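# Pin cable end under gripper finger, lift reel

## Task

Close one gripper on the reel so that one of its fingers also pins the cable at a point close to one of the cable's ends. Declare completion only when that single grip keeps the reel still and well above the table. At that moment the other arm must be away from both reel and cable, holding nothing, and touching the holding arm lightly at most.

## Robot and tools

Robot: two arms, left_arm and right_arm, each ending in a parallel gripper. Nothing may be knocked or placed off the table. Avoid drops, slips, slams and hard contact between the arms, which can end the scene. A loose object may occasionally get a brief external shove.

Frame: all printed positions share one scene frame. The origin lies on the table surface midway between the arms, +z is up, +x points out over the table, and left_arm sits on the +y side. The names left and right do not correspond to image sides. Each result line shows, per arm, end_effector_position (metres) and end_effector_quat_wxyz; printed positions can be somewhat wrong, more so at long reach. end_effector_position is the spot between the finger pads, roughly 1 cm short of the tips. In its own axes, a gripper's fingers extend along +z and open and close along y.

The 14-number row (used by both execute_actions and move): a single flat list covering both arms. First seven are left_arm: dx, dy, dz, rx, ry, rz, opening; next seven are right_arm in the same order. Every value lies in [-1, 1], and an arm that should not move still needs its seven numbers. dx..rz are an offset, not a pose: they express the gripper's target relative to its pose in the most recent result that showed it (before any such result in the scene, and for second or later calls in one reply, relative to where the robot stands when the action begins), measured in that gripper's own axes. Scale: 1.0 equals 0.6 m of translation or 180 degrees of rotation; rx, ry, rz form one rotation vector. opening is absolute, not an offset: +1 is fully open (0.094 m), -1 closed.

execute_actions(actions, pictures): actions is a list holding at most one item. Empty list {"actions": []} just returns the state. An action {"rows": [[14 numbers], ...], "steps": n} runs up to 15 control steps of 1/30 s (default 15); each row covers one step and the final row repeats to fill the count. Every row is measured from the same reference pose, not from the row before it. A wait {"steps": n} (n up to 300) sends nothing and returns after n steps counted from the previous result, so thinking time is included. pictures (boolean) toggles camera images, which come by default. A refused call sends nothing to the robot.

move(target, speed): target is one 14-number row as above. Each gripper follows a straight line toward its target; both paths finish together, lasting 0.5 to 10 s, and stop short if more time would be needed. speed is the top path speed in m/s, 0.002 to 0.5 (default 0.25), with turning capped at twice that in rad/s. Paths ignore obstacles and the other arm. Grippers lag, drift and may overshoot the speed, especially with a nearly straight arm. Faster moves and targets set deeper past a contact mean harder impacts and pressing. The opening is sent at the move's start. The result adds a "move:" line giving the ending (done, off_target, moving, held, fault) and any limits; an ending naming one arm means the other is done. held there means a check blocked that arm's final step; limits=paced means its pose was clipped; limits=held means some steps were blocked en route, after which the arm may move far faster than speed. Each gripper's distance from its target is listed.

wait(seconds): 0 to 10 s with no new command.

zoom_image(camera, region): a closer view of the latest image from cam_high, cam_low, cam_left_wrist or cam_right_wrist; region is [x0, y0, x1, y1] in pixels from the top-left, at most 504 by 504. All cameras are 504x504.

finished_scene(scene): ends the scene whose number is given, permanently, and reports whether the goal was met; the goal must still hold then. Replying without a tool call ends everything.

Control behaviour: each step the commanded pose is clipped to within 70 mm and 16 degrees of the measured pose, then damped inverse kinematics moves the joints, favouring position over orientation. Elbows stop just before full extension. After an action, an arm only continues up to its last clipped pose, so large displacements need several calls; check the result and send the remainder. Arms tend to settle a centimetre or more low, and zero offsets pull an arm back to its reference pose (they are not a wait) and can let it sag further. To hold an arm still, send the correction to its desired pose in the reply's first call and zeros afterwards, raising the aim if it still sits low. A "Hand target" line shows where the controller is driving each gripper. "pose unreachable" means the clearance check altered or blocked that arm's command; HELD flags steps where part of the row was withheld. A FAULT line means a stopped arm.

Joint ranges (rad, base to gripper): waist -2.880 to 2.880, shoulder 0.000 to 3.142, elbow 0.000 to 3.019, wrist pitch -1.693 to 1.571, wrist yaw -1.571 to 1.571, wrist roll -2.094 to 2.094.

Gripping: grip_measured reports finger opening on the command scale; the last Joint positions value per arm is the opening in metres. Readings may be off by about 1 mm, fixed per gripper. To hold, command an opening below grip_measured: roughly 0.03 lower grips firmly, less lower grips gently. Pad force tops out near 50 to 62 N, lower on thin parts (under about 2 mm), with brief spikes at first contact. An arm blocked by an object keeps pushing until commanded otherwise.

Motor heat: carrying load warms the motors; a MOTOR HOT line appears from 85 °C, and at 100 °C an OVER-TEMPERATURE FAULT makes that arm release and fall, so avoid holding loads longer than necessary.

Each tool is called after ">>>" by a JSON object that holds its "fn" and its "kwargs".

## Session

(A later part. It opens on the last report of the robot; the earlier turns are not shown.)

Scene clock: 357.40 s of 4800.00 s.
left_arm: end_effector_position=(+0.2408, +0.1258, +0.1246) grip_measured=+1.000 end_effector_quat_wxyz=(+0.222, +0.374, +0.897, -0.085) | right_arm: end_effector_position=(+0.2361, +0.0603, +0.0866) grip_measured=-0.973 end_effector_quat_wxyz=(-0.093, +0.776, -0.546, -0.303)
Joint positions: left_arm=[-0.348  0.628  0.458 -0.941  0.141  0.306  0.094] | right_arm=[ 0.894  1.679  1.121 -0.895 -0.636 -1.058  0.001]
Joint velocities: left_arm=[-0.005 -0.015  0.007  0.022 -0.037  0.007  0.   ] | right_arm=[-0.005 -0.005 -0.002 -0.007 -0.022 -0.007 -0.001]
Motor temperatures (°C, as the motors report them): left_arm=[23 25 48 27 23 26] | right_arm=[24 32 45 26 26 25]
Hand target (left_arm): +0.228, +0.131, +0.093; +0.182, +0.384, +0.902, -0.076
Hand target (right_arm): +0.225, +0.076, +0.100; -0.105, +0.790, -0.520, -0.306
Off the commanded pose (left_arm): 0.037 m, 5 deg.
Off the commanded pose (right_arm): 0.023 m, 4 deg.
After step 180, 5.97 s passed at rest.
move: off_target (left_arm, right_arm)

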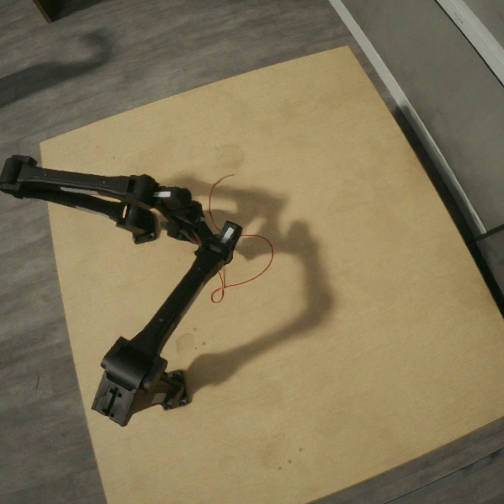

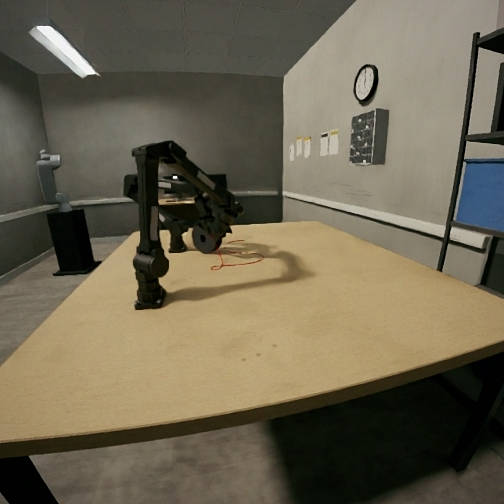

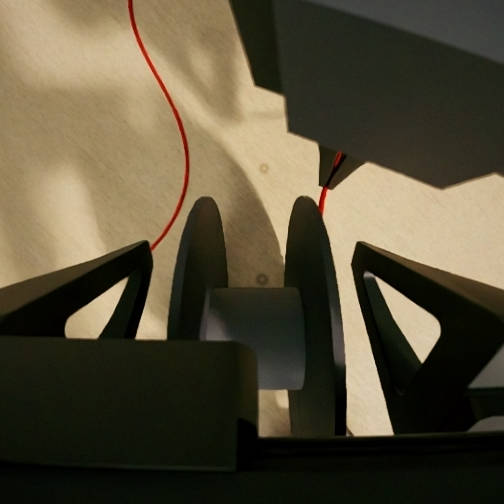

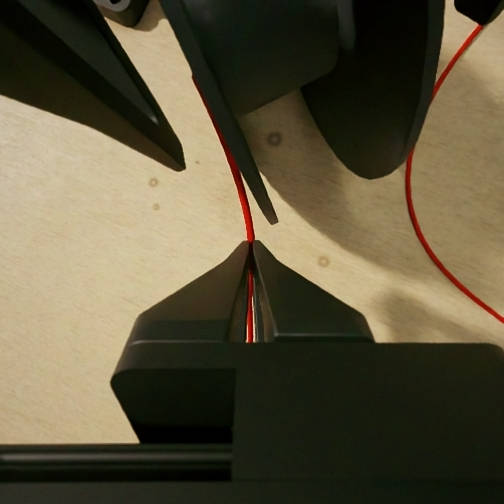

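>>> {"fn": "move", "kwargs": {"target": [-0.015,0,-0.115,0,0.15,0,1, 0,0,0,0,0,0,-1], "speed": 0.06}}

>>> {"fn": "move", "kwargs": {"target": [0,0,0,0,0,0,1, -0.058,-0.003,0.005,0.19,0,0,-1], "speed": 0.05}}

>>> {"fn": "zoom_image", "kwargs": {"camera": "cam_low", "region": [160, 150, 290, 280]}}

Scene clock: 397.53 s of 4800.00 s.
left_arm: end_effector_position=(+0.2095, +0.1526, +0.1707) grip_measured=+1.000 end_effector_quat_wxyz=(-0.014, +0.381, +0.924, +0.008) | right_arm: end_effector_position=(+0.2395, +0.0551, +0.0840) grip_measured=-0.973 end_effector_quat_wxyz=(-0.091, +0.772, -0.552, -0.301)
Joint positions: left_arm=[-0.426  0.868  0.745 -1.477 -0.012  0.253  0.094] | right_arm=[ 0.883  1.679  1.115 -0.895 -0.632 -1.057  0.001]
Joint velocities: left_arm=[ 0.015  0.015 -0.022 -0.002 -0.066 -0.081  0.   ] | right_arm=[ 0.005  0.005  0.007  0.017  0.066 -0.022 -0.   ]
Motor temperatures (°C, as the motors report them): left_arm=[23 25 44 27 24 26] | right_arm=[24 34 42 26 27 25]
Hand target (left_arm): +0.222, +0.144, +0.191; +0.007, +0.384, +0.923, +0.007
Hand target (right_arm): +0.236, +0.060, +0.087; -0.093, +0.776, -0.546, -0.303
Off the commanded pose (left_arm): 0.026 m, 2 deg.
Off the commanded pose (right_arm): 0.007 m, 1 deg.
After step 180, 29.97 s passed at rest.
move: off_target (left_arm)

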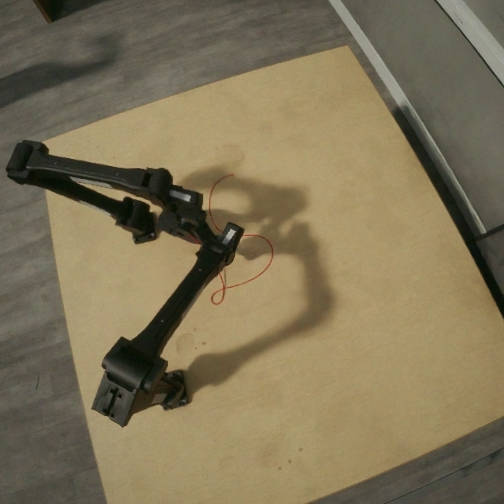

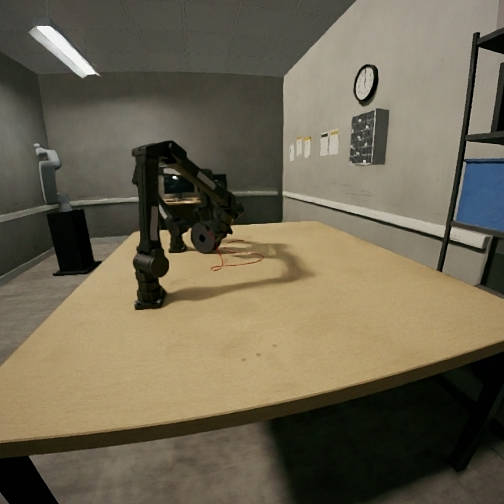

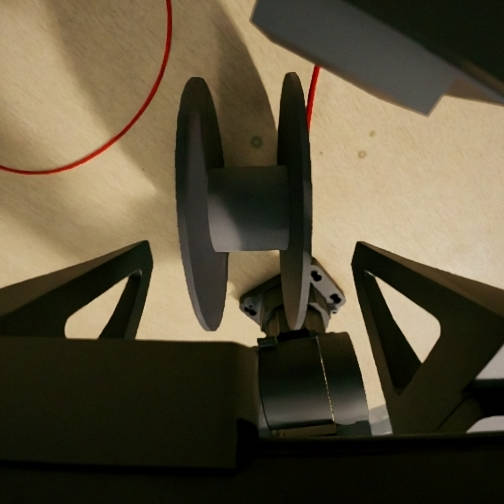

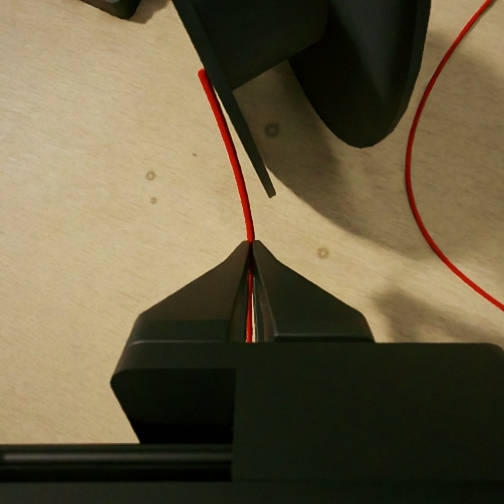

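Scene clock: 403.73 s of 4800.00 s.
left_arm: end_effector_position=(+0.2081, +0.1534, +0.1710) grip_measured=+1.000 end_effector_quat_wxyz=(-0.016, +0.388, +0.922, +0.008) | right_arm: end_effector_position=(+0.2496, +0.0757, +0.0964) grip_measured=-0.973 end_effector_quat_wxyz=(-0.308, +0.699, -0.634, -0.118)
Joint positions: left_arm=[-0.426  0.867  0.745 -1.483 -0.012  0.268  0.094] | right_arm=[ 1.05   1.469  0.841 -0.282 -0.139 -0.646  0.001]
Joint velocities: left_arm=[-0.005 -0.005 -0.007 -0.002  0.007  0.007  0.   ] | right_arm=[ 0.005 -0.015  0.002 -0.002 -0.081  0.007 -0.001]
Motor temperatures (°C, as the motors report them): left_arm=[23 25 44 27 24 26] | right_arm=[24 34 42 26 26 25]
Hand target (left_arm): +0.210, +0.153, +0.171; -0.014, +0.381, +0.924, +0.008
Hand target (right_arm): +0.234, +0.083, +0.097; -0.315, +0.713, -0.614, -0.123
Off the commanded pose (left_arm): 0.002 m, 1 deg.
Off the commanded pose (right_arm): 0.020 m, 3 deg.
move: off_target (right_arm)

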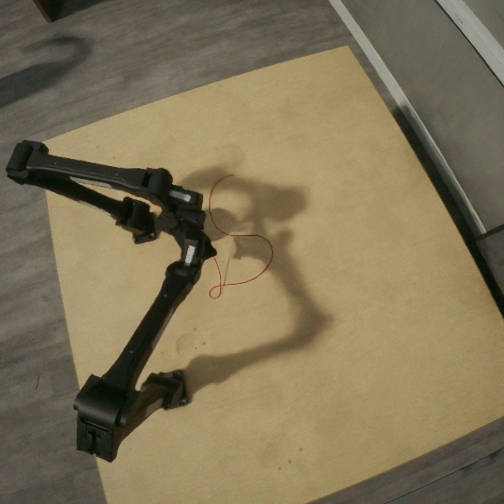

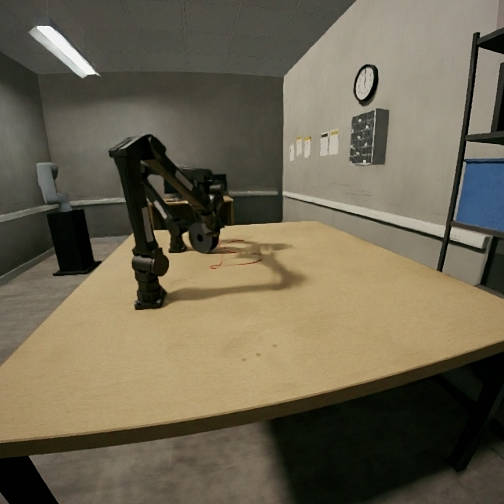

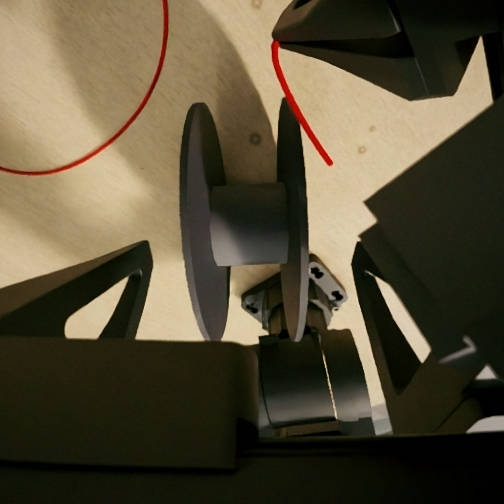

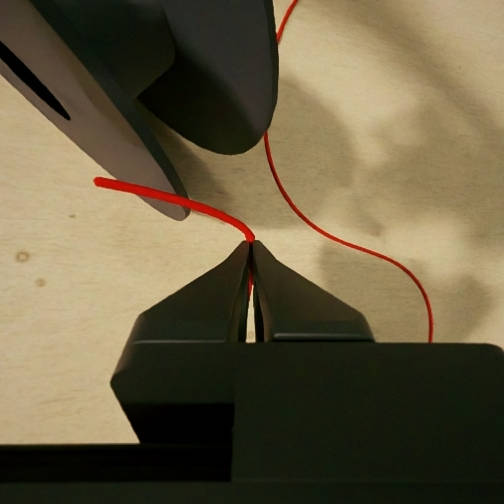

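Region (160, 150, 290, 280) of cam_low's 504x504 image, scaled by 3.877, with more detail than that image has.

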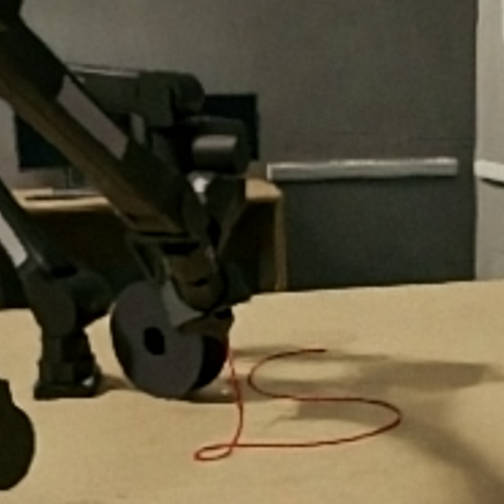

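>>> {"fn": "move", "kwargs": {"target": [0,0,-0.1,0,0,0,1, 0.023,0.051,-0.035,0.246,-0.008,-0.19,-1], "speed": 0.06}}

>>> {"fn": "zoom_image", "kwargs": {"camera": "cam_low", "region": [160, 150, 290, 280]}}

Scene clock: 463.47 s of 4800.00 s.
left_arm: end_effector_position=(+0.1991, +0.1594, +0.2089) grip_measured=+1.000 end_effector_quat_wxyz=(-0.041, +0.391, +0.919, +0.014) | right_arm: end_effector_position=(+0.2240, +0.0536, +0.1002) grip_measured=-0.973 end_effector_quat_wxyz=(-0.573, +0.682, -0.403, +0.211)
Joint positions: left_arm=[-0.427  0.864  0.841 -1.633 -0.017  0.274  0.094] | right_arm=[ 1.297  1.571  0.452  0.823  0.518 -1.24   0.001]
Joint velocities: left_arm=[-0.015  0.005 -0.012 -0.017 -0.037 -0.022  0.   ] | right_arm=[-0.005 -0.005 -0.002  0.017 -0.007  0.066 -0.   ]
Motor temperatures (°C, as the motors report them): left_arm=[23 24 47 27 23 26] | right_arm=[24 33 39 26 26 25]
Hand target (left_arm): +0.209, +0.153, +0.231; -0.016, +0.388, +0.922, +0.008
Hand target (right_arm): +0.221, +0.053, +0.096; -0.574, +0.684, -0.396, +0.215
Off the commanded pose (left_arm): 0.026 m, 3 deg.
Off the commanded pose (right_arm): 0.007 m, 0 deg.
After step 180, 45.27 s passed at rest.
move: off_target (left_arm)

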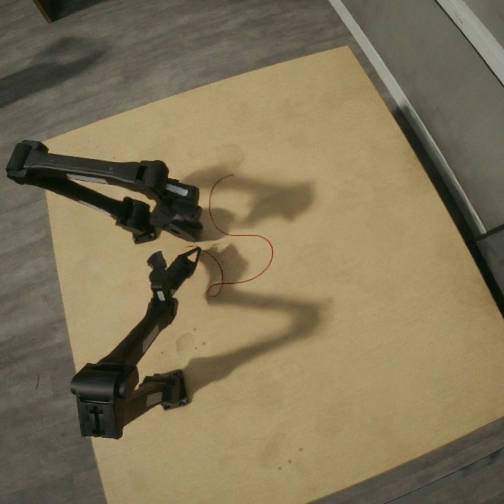

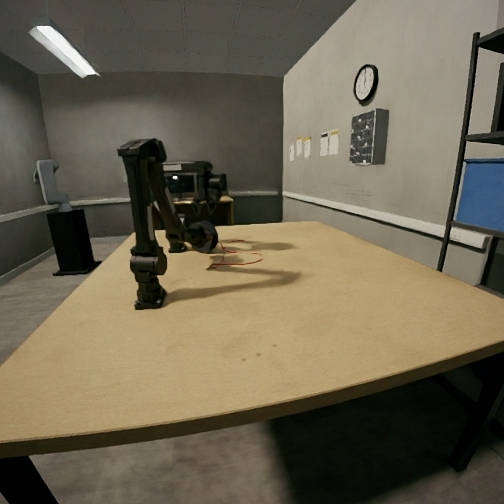

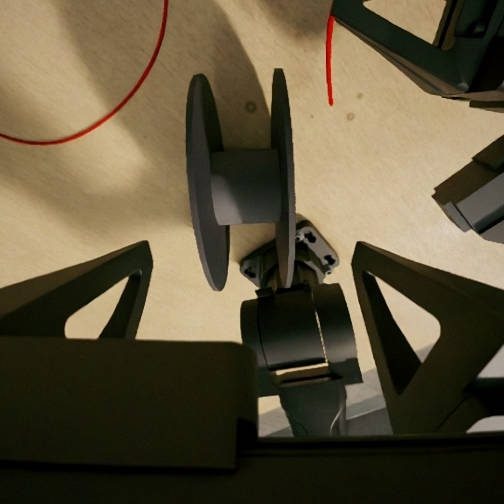

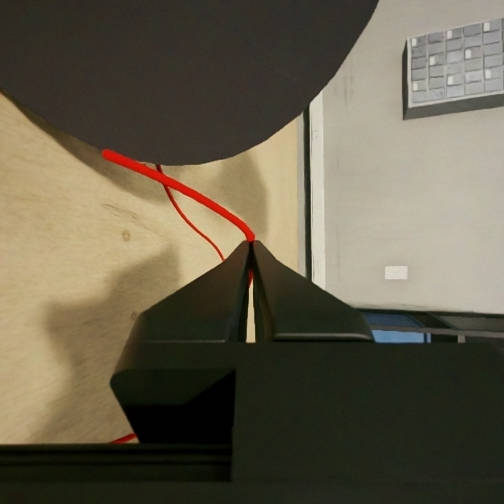

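Region (160, 150, 290, 280) of cam_low's 504x504 image, scaled by 3.877, with more detail than that image has.

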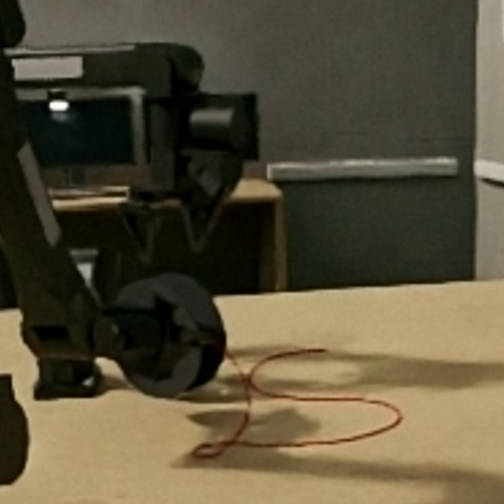

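>>> {"fn": "move", "kwargs": {"target": [0,0,0,0,0,0,1, -0.07,-0.01,0.03,0,0,0.27,-1], "speed": 0.05}}

>>> {"fn": "zoom_image", "kwargs": {"camera": "cam_low", "region": [160, 150, 290, 280]}}

Scene clock: 492.67 s of 4800.00 s.
left_arm: end_effector_position=(+0.1991, +0.1594, +0.2089) grip_measured=+1.000 end_effector_quat_wxyz=(-0.041, +0.391, +0.919, +0.014) | right_arm: end_effector_position=(+0.2140, +0.0827, +0.1078) grip_measured=-0.973 end_effector_quat_wxyz=(+0.611, -0.459, +0.644, +0.038)
Joint positions: left_arm=[-0.427  0.864  0.841 -1.633 -0.017  0.274  0.094] | right_arm=[ 1.354  1.59   0.523  0.763  0.575 -0.388  0.001]
Joint velocities: left_arm=[ 0.005 -0.005  0.012  0.007 -0.022  0.022  0.   ] | right_arm=[-0.005  0.005  0.012  0.002 -0.007  0.037 -0.   ]
Motor temperatures (°C, as the motors report them): left_arm=[23 24 49 27 23 26] | right_arm=[24 32 39 26 26 25]
Hand target (left_arm): +0.199, +0.159, +0.209; -0.041, +0.391, +0.919, +0.014
Hand target (right_arm): +0.215, +0.097, +0.110; +0.610, -0.456, +0.647, +0.043
Off the commanded pose (left_arm): 0.000 m, 0 deg.
Off the commanded pose (right_arm): 0.015 m, 1 deg.
After step 180, 14.43 s passed at rest.
move: off_target (right_arm)

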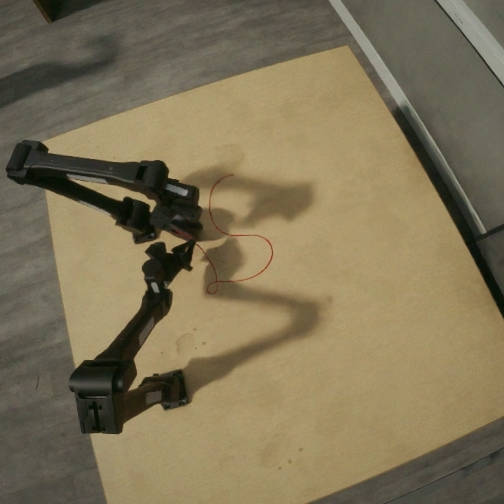

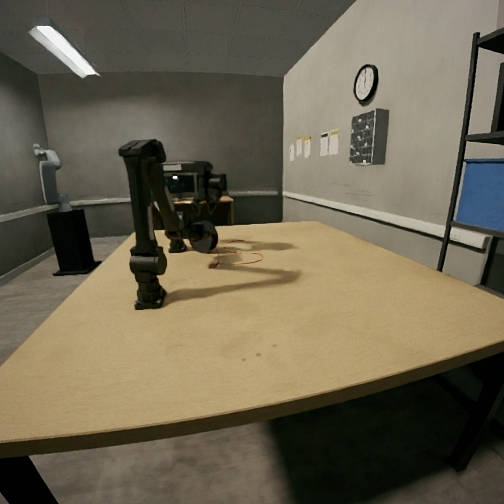

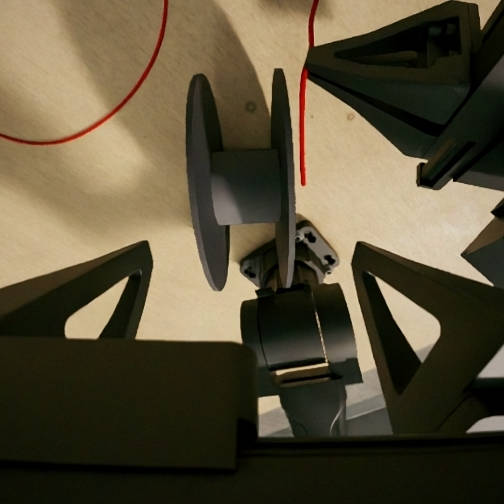

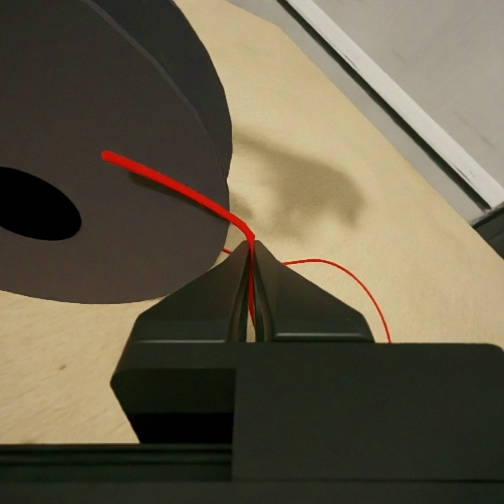

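Region (160, 150, 290, 280) of cam_low's 504x504 image, scaled by 3.877, with more detail than that image has.

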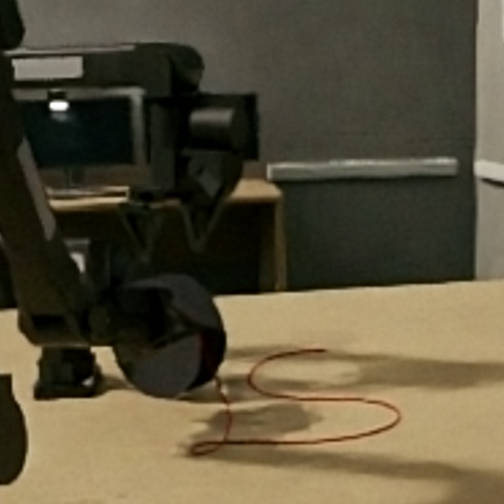

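>>> {"fn": "execute_actions", "kwargs": {"actions": []}}

Scene clock: 516.13 s of 4800.00 s.
left_arm: end_effector_position=(+0.1991, +0.1594, +0.2089) grip_measured=+1.000 end_effector_quat_wxyz=(-0.041, +0.391, +0.919, +0.014) | right_arm: end_effector_position=(+0.2140, +0.0827, +0.1078) grip_measured=-0.973 end_effector_quat_wxyz=(+0.611, -0.458, +0.645, +0.039)
Joint positions: left_arm=[-0.427  0.864  0.841 -1.633 -0.017  0.274  0.094] | right_arm=[ 1.354  1.59   0.523  0.763  0.575 -0.385  0.001]
Joint velocities: left_arm=[-0.015 -0.015  0.002  0.002 -0.007  0.051  0.   ] | right_arm=[-0.005 -0.005 -0.012 -0.022 -0.007 -0.022  0.001]
Motor temperatures (°C, as the motors report them): left_arm=[23 24 47 27 23 26] | right_arm=[24 32 40 26 26 25]
Hand target (left_arm): +0.199, +0.159, +0.209; -0.041, +0.391, +0.919, +0.014
Hand target (right_arm): +0.215, +0.097, +0.110; +0.610, -0.456, +0.647, +0.043
Off the commanded pose (left_arm): 0.000 m, 0 deg.
Off the commanded pose (right_arm): 0.015 m, 1 deg.
Steps of this call (steps 1 to 180: nothing new was sent; then 17.47 s passed at rest). Readings (end_effector_position):
1: left_arm (+0.1991, +0.1594, +0.2089) | right_arm (+0.2140, +0.0827, +0.1078)
2: left_arm (+0.1991, +0.1594, +0.2089) | right_arm (+0.2140, +0.0827, +0.1078)
4: left_arm (+0.1991, +0.1594, +0.2089) | right_arm (+0.2140, +0.0827, +0.1078)
8: left_arm (+0.1991, +0.1594, +0.2089) | right_arm (+0.2140, +0.0827, +0.1078)
180: the state above

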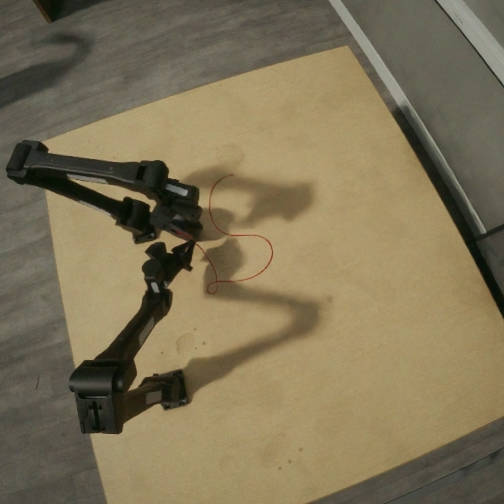

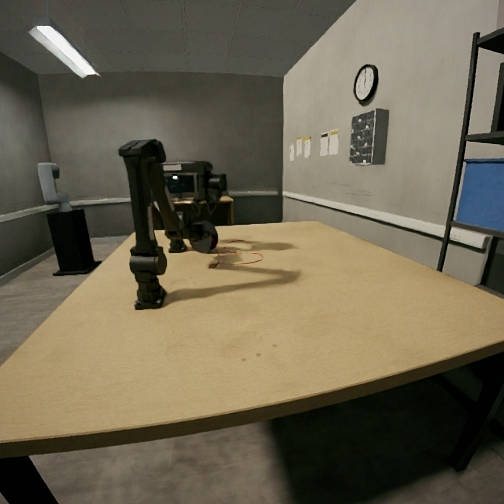

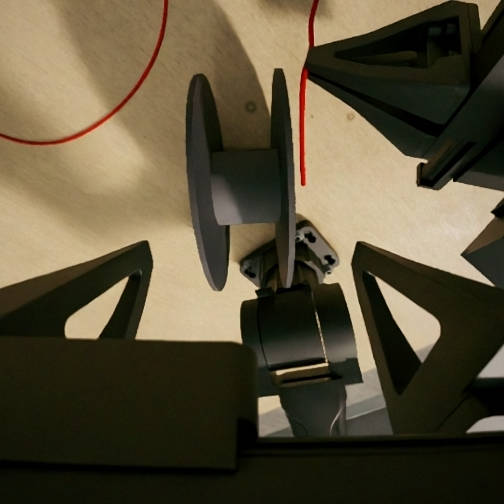

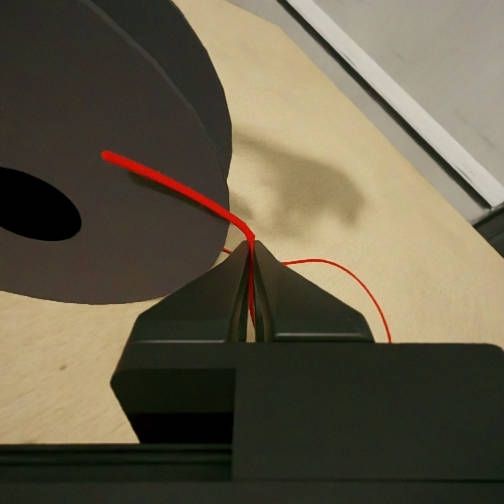

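>>> {"fn": "move", "kwargs": {"target": [-0.065, 0, 0, 0, 0, 0, 1, 0, 0, 0, 0, 0, 0, -1], "speed": 0.08}}

Scene clock: 522.03 s of 4800.00 s.
left_arm: end_effector_position=(+0.2120, +0.1431, +0.1885) grip_measured=+1.000 end_effector_quat_wxyz=(-0.070, +0.391, +0.917, +0.020) | right_arm: end_effector_position=(+0.2140, +0.0827, +0.1078) grip_measured=-0.973 end_effector_quat_wxyz=(+0.611, -0.458, +0.645, +0.039)
Joint positions: left_arm=[-0.463  0.972  0.841 -1.584 -0.017  0.239  0.094] | right_arm=[ 1.354  1.59   0.523  0.763  0.575 -0.385  0.001]
Joint velocities: left_arm=[ 0.005  0.015 -0.022  0.007  0.007  0.022  0.   ] | right_arm=[-0.005  0.005 -0.012  0.002  0.022 -0.051 -0.001]
Motor temperatures (°C, as the motors report them): left_arm=[23 24 47 27 23 26] | right_arm=[24 32 40 26 26 25]
Hand target (left_arm): +0.225, +0.132, +0.206; -0.041, +0.391, +0.919, +0.014
Hand target (right_arm): +0.214, +0.083, +0.108; +0.611, -0.458, +0.645, +0.039
Off the commanded pose (left_arm): 0.025 m, 3 deg.
Off the commanded pose (right_arm): 0.000 m, 0 deg.
move: off_target (left_arm)

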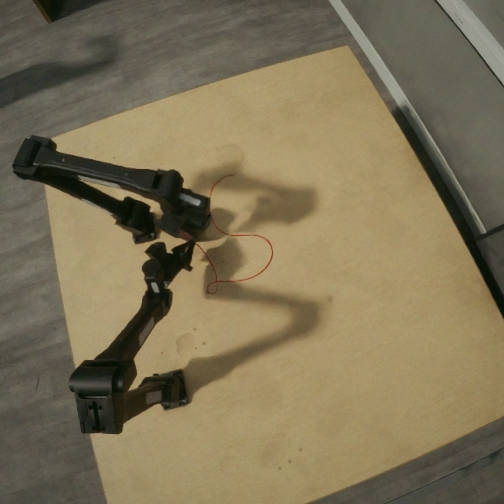

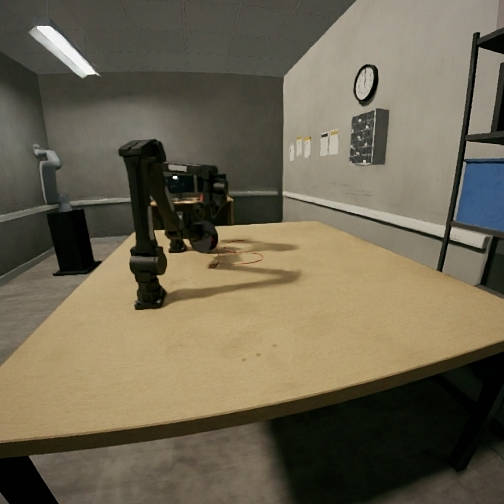

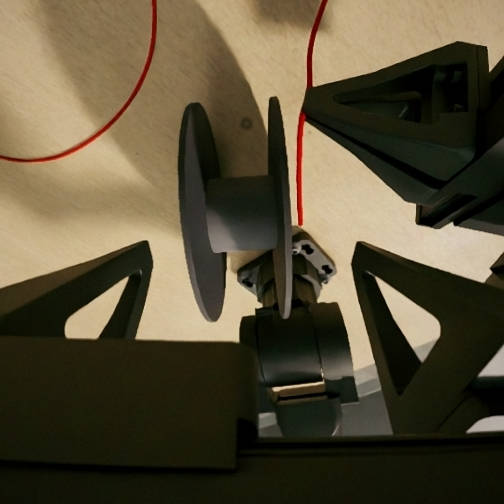

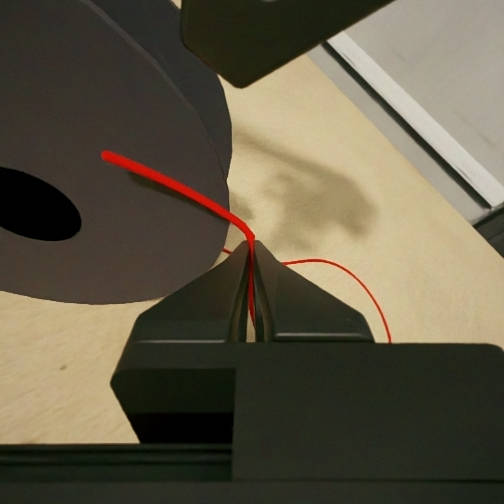

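>>> {"fn": "move", "kwargs": {"target": [-0.05, 0, 0.05, 0, 0, 0, 1, 0, 0, 0, 0, 0, 0, -1], "speed": 0.08}}

Scene clock: 549.57 s of 4800.00 s.
left_arm: end_effector_position=(+0.2312, +0.1257, +0.1592) grip_measured=+1.000 end_effector_quat_wxyz=(-0.068, +0.391, +0.918, +0.021) | right_arm: end_effector_position=(+0.2140, +0.0827, +0.1078) grip_measured=-0.973 end_effector_quat_wxyz=(+0.611, -0.458, +0.645, +0.039)
Joint positions: left_arm=[-0.482  1.063  0.82  -1.468 -0.017  0.22   0.094] | right_arm=[ 1.354  1.59   0.523  0.763  0.575 -0.385  0.001]
Joint velocities: left_arm=[-0.005  0.005 -0.007 -0.012  0.037 -0.007  0.   ] | right_arm=[ 0.005  0.015  0.007  0.002  0.007 -0.037 -0.   ]
Motor temperatures (°C, as the motors report them): left_arm=[23 24 52 27 23 26] | right_arm=[24 32 38 26 25 25]
Hand target (left_arm): +0.229, +0.124, +0.155; -0.070, +0.391, +0.918, +0.020
Hand target (right_arm): +0.214, +0.083, +0.108; +0.611, -0.458, +0.645, +0.039
Off the commanded pose (left_arm): 0.005 m, 0 deg.
Off the commanded pose (right_arm): 0.000 m, 0 deg.
After step 180, 20.67 s passed at rest.
move: done

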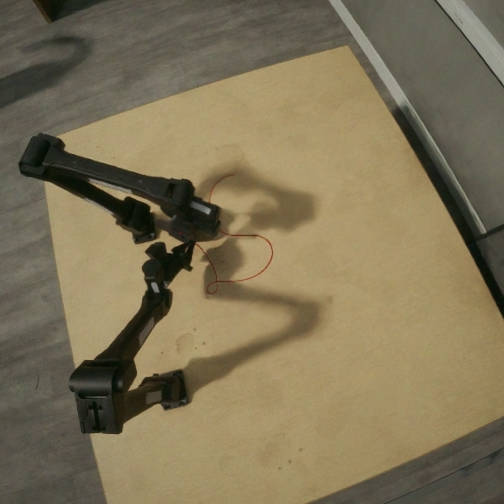

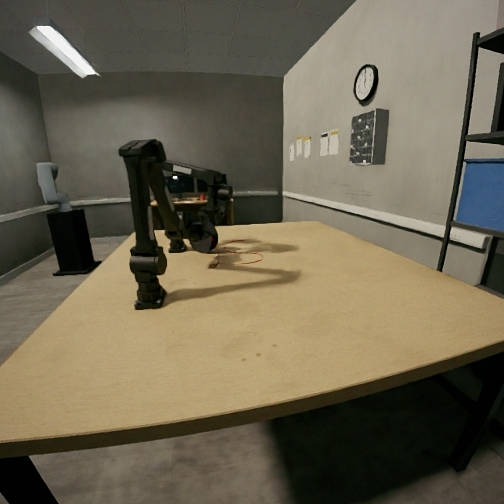

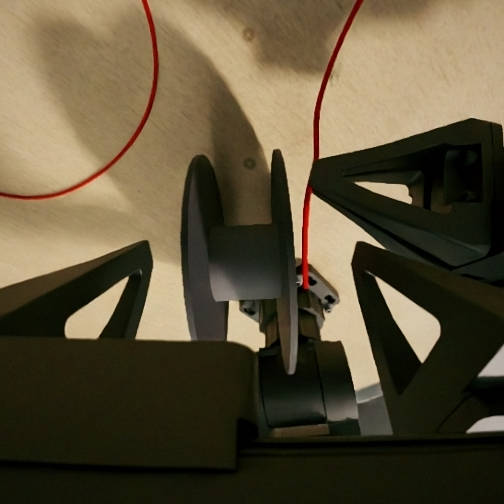

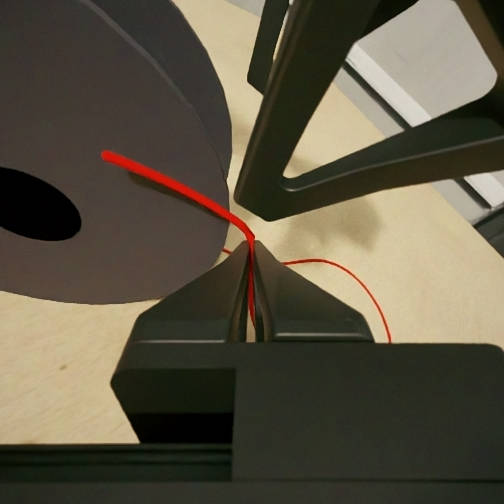

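>>> {"fn": "move", "kwargs": {"target": [0.025, 0, 0.05, 0, 0, 0, 1, 0, 0, 0, 0, 0, 0, -1], "speed": 0.06}}

Scene clock: 575.07 s of 4800.00 s.
left_arm: end_effector_position=(+0.2175, +0.1366, +0.1330) grip_measured=+1.000 end_effector_quat_wxyz=(-0.072, +0.391, +0.917, +0.021) | right_arm: end_effector_position=(+0.2140, +0.0827, +0.1078) grip_measured=-0.973 end_effector_quat_wxyz=(+0.611, -0.458, +0.645, +0.039)
Joint positions: left_arm=[-0.475  1.039  0.732 -1.413 -0.017  0.227  0.094] | right_arm=[ 1.354  1.59   0.523  0.763  0.575 -0.385  0.001]
Joint velocities: left_arm=[-0.005  0.005 -0.012 -0.002 -0.022 -0.051  0.   ] | right_arm=[ 0.005 -0.005  0.007  0.002 -0.051  0.051 -0.   ]
Motor temperatures (°C, as the motors report them): left_arm=[23 24 46 27 23 26] | right_arm=[24 32 38 26 25 25]
Hand target (left_arm): +0.218, +0.139, +0.131; -0.068, +0.391, +0.918, +0.021
Hand target (right_arm): +0.214, +0.083, +0.108; +0.611, -0.458, +0.645, +0.039
Off the commanded pose (left_arm): 0.003 m, 0 deg.
Off the commanded pose (right_arm): 0.000 m, 0 deg.
After step 180, 18.63 s passed at rest.
move: done

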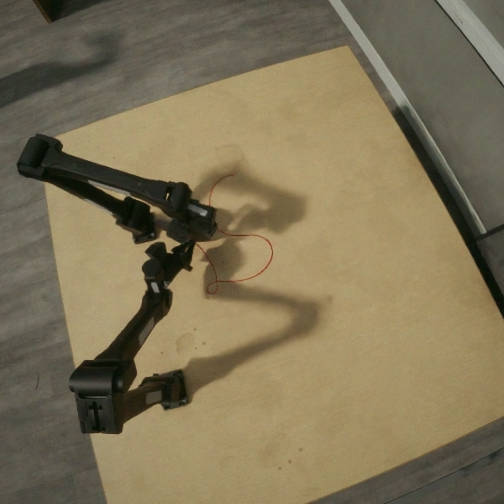

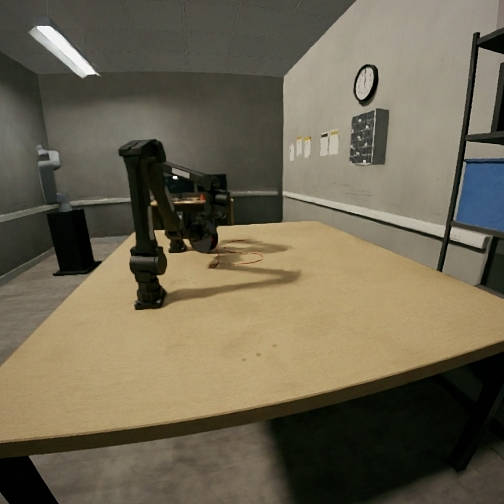

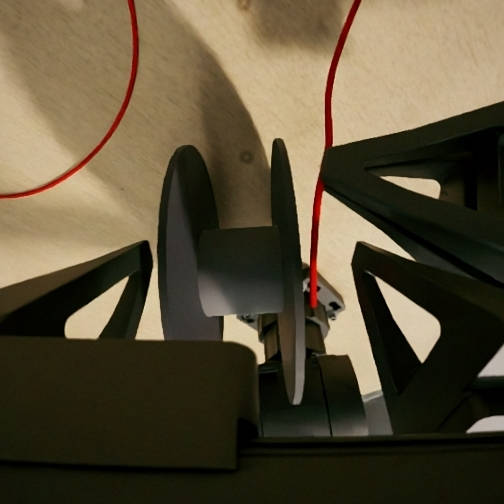

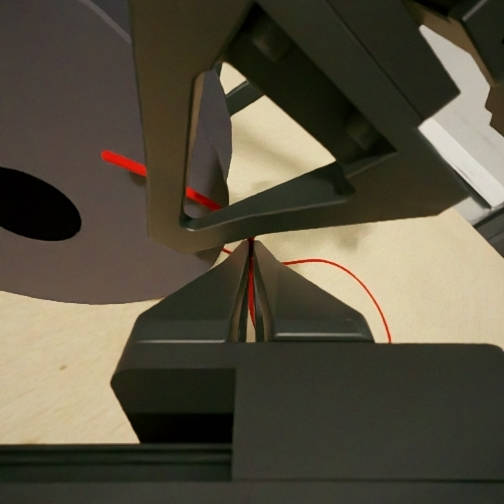

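>>> {"fn": "move", "kwargs": {"target": [0, 0.012, 0.055, 0, 0, 0, 1, 0, 0, 0, 0, 0, 0, -1], "speed": 0.05}}

Scene clock: 580.70 s of 4800.00 s.
left_arm: end_effector_position=(+0.2189, +0.1423, +0.1071) grip_measured=+1.000 end_effector_quat_wxyz=(-0.068, +0.392, +0.917, +0.019) | right_arm: end_effector_position=(+0.2135, +0.0811, +0.1062) grip_measured=-0.973 end_effector_quat_wxyz=(+0.609, -0.459, +0.645, +0.038)
Joint positions: left_arm=[-0.45   1.055  0.671 -1.327 -0.018  0.255  0.094] | right_arm=[ 1.354  1.59   0.519  0.763  0.575 -0.385  0.001]
Joint velocities: left_arm=[-0.005 -0.005 -0.022 -0.007  0.007 -0.022  0.   ] | right_arm=[ 0.005 -0.005 -0.002 -0.002  0.022  0.022 -0.001]
Motor temperatures (°C, as the motors report them): left_arm=[23 24 46 27 23 26] | right_arm=[24 32 37 26 25 25]
Hand target (left_arm): +0.219, +0.144, +0.101; -0.072, +0.391, +0.917, +0.021
Hand target (right_arm): +0.214, +0.083, +0.108; +0.611, -0.458, +0.645, +0.039
Off the commanded pose (left_arm): 0.007 m, 1 deg.
Off the commanded pose (right_arm): 0.002 m, 0 deg.
move: done

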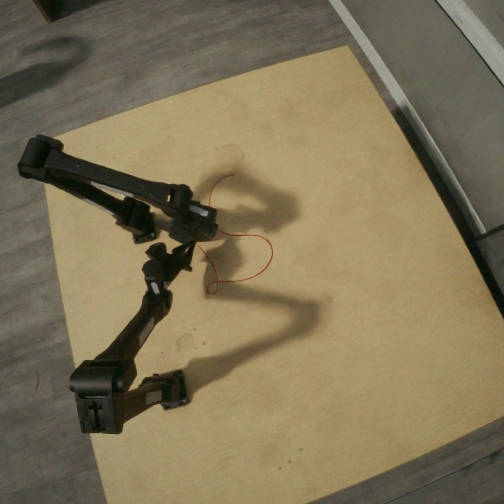

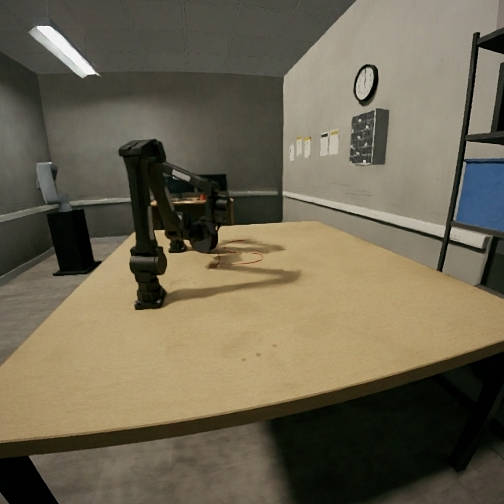

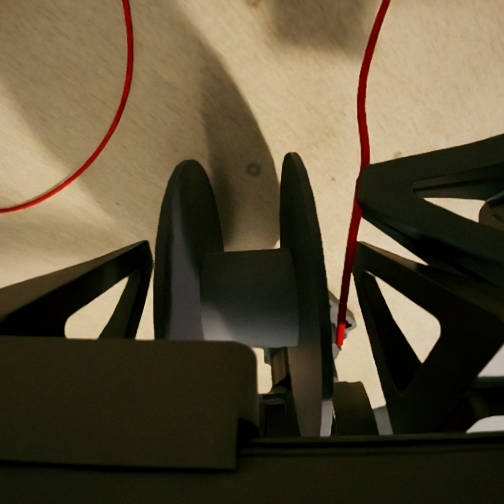

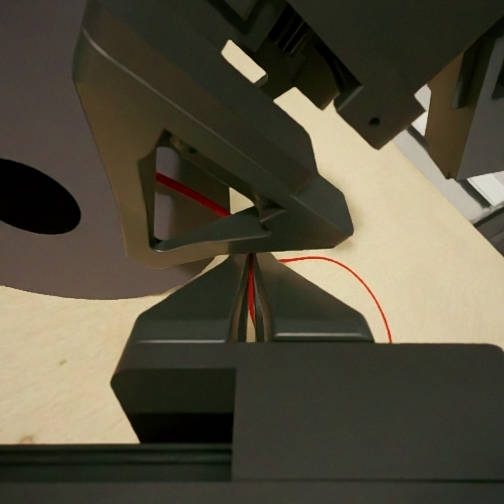

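>>> {"fn": "move", "kwargs": {"target": [0, 0, 0, 0, 0, 0, 0.1, 0, 0, 0, 0, 0, 0, -1], "speed": 0.05}}

Scene clock: 589.97 s of 4800.00 s.
left_arm: end_effector_position=(+0.2194, +0.1424, +0.1071) grip_measured=+0.250 end_effector_quat_wxyz=(-0.067, +0.393, +0.917, +0.020) | right_arm: end_effector_position=(+0.2134, +0.0812, +0.1061) grip_measured=-0.973 end_effector_quat_wxyz=(+0.609, -0.460, +0.645, +0.038)
Joint positions: left_arm=[-0.45   1.055  0.671 -1.326 -0.02   0.256  0.059] | right_arm=[ 1.354  1.59   0.519  0.763  0.574 -0.385  0.001]
Joint velocities: left_arm=[-0.015 -0.015 -0.007  0.007 -0.095  0.007 -0.001] | right_arm=[ 0.015  0.005  0.002  0.007 -0.037  0.007  0.   ]
Motor temperatures (°C, as the motors report them): left_arm=[23 24 45 27 23 26] | right_arm=[24 32 37 26 25 25]
Hand target (left_arm): +0.219, +0.142, +0.107; -0.068, +0.392, +0.917, +0.019
Hand target (right_arm): +0.214, +0.081, +0.106; +0.609, -0.459, +0.645, +0.038
Off the commanded pose (left_arm): 0.000 m, 0 deg.
Off the commanded pose (right_arm): 0.000 m, 0 deg.
After step 180, 2.57 s passed at rest.
move: done

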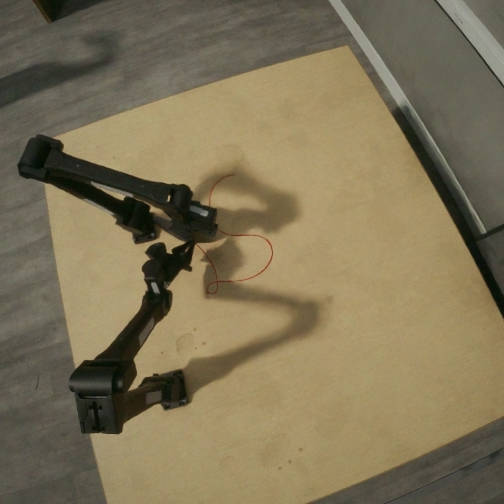

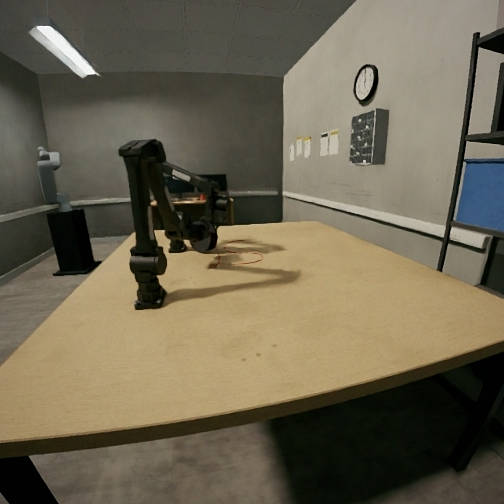

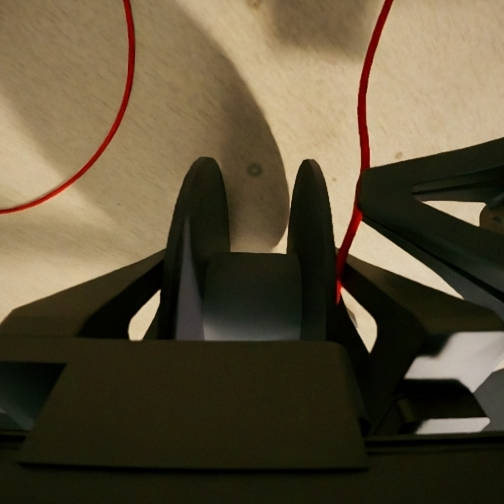

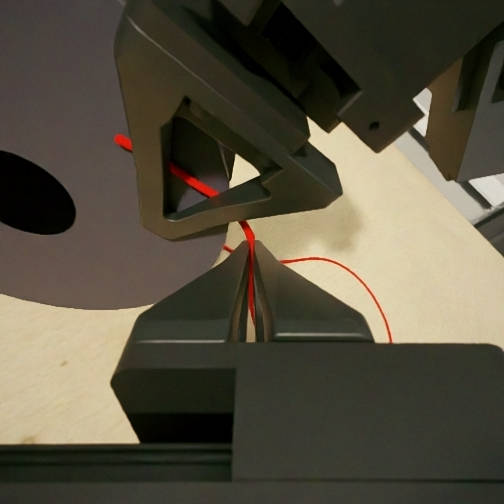

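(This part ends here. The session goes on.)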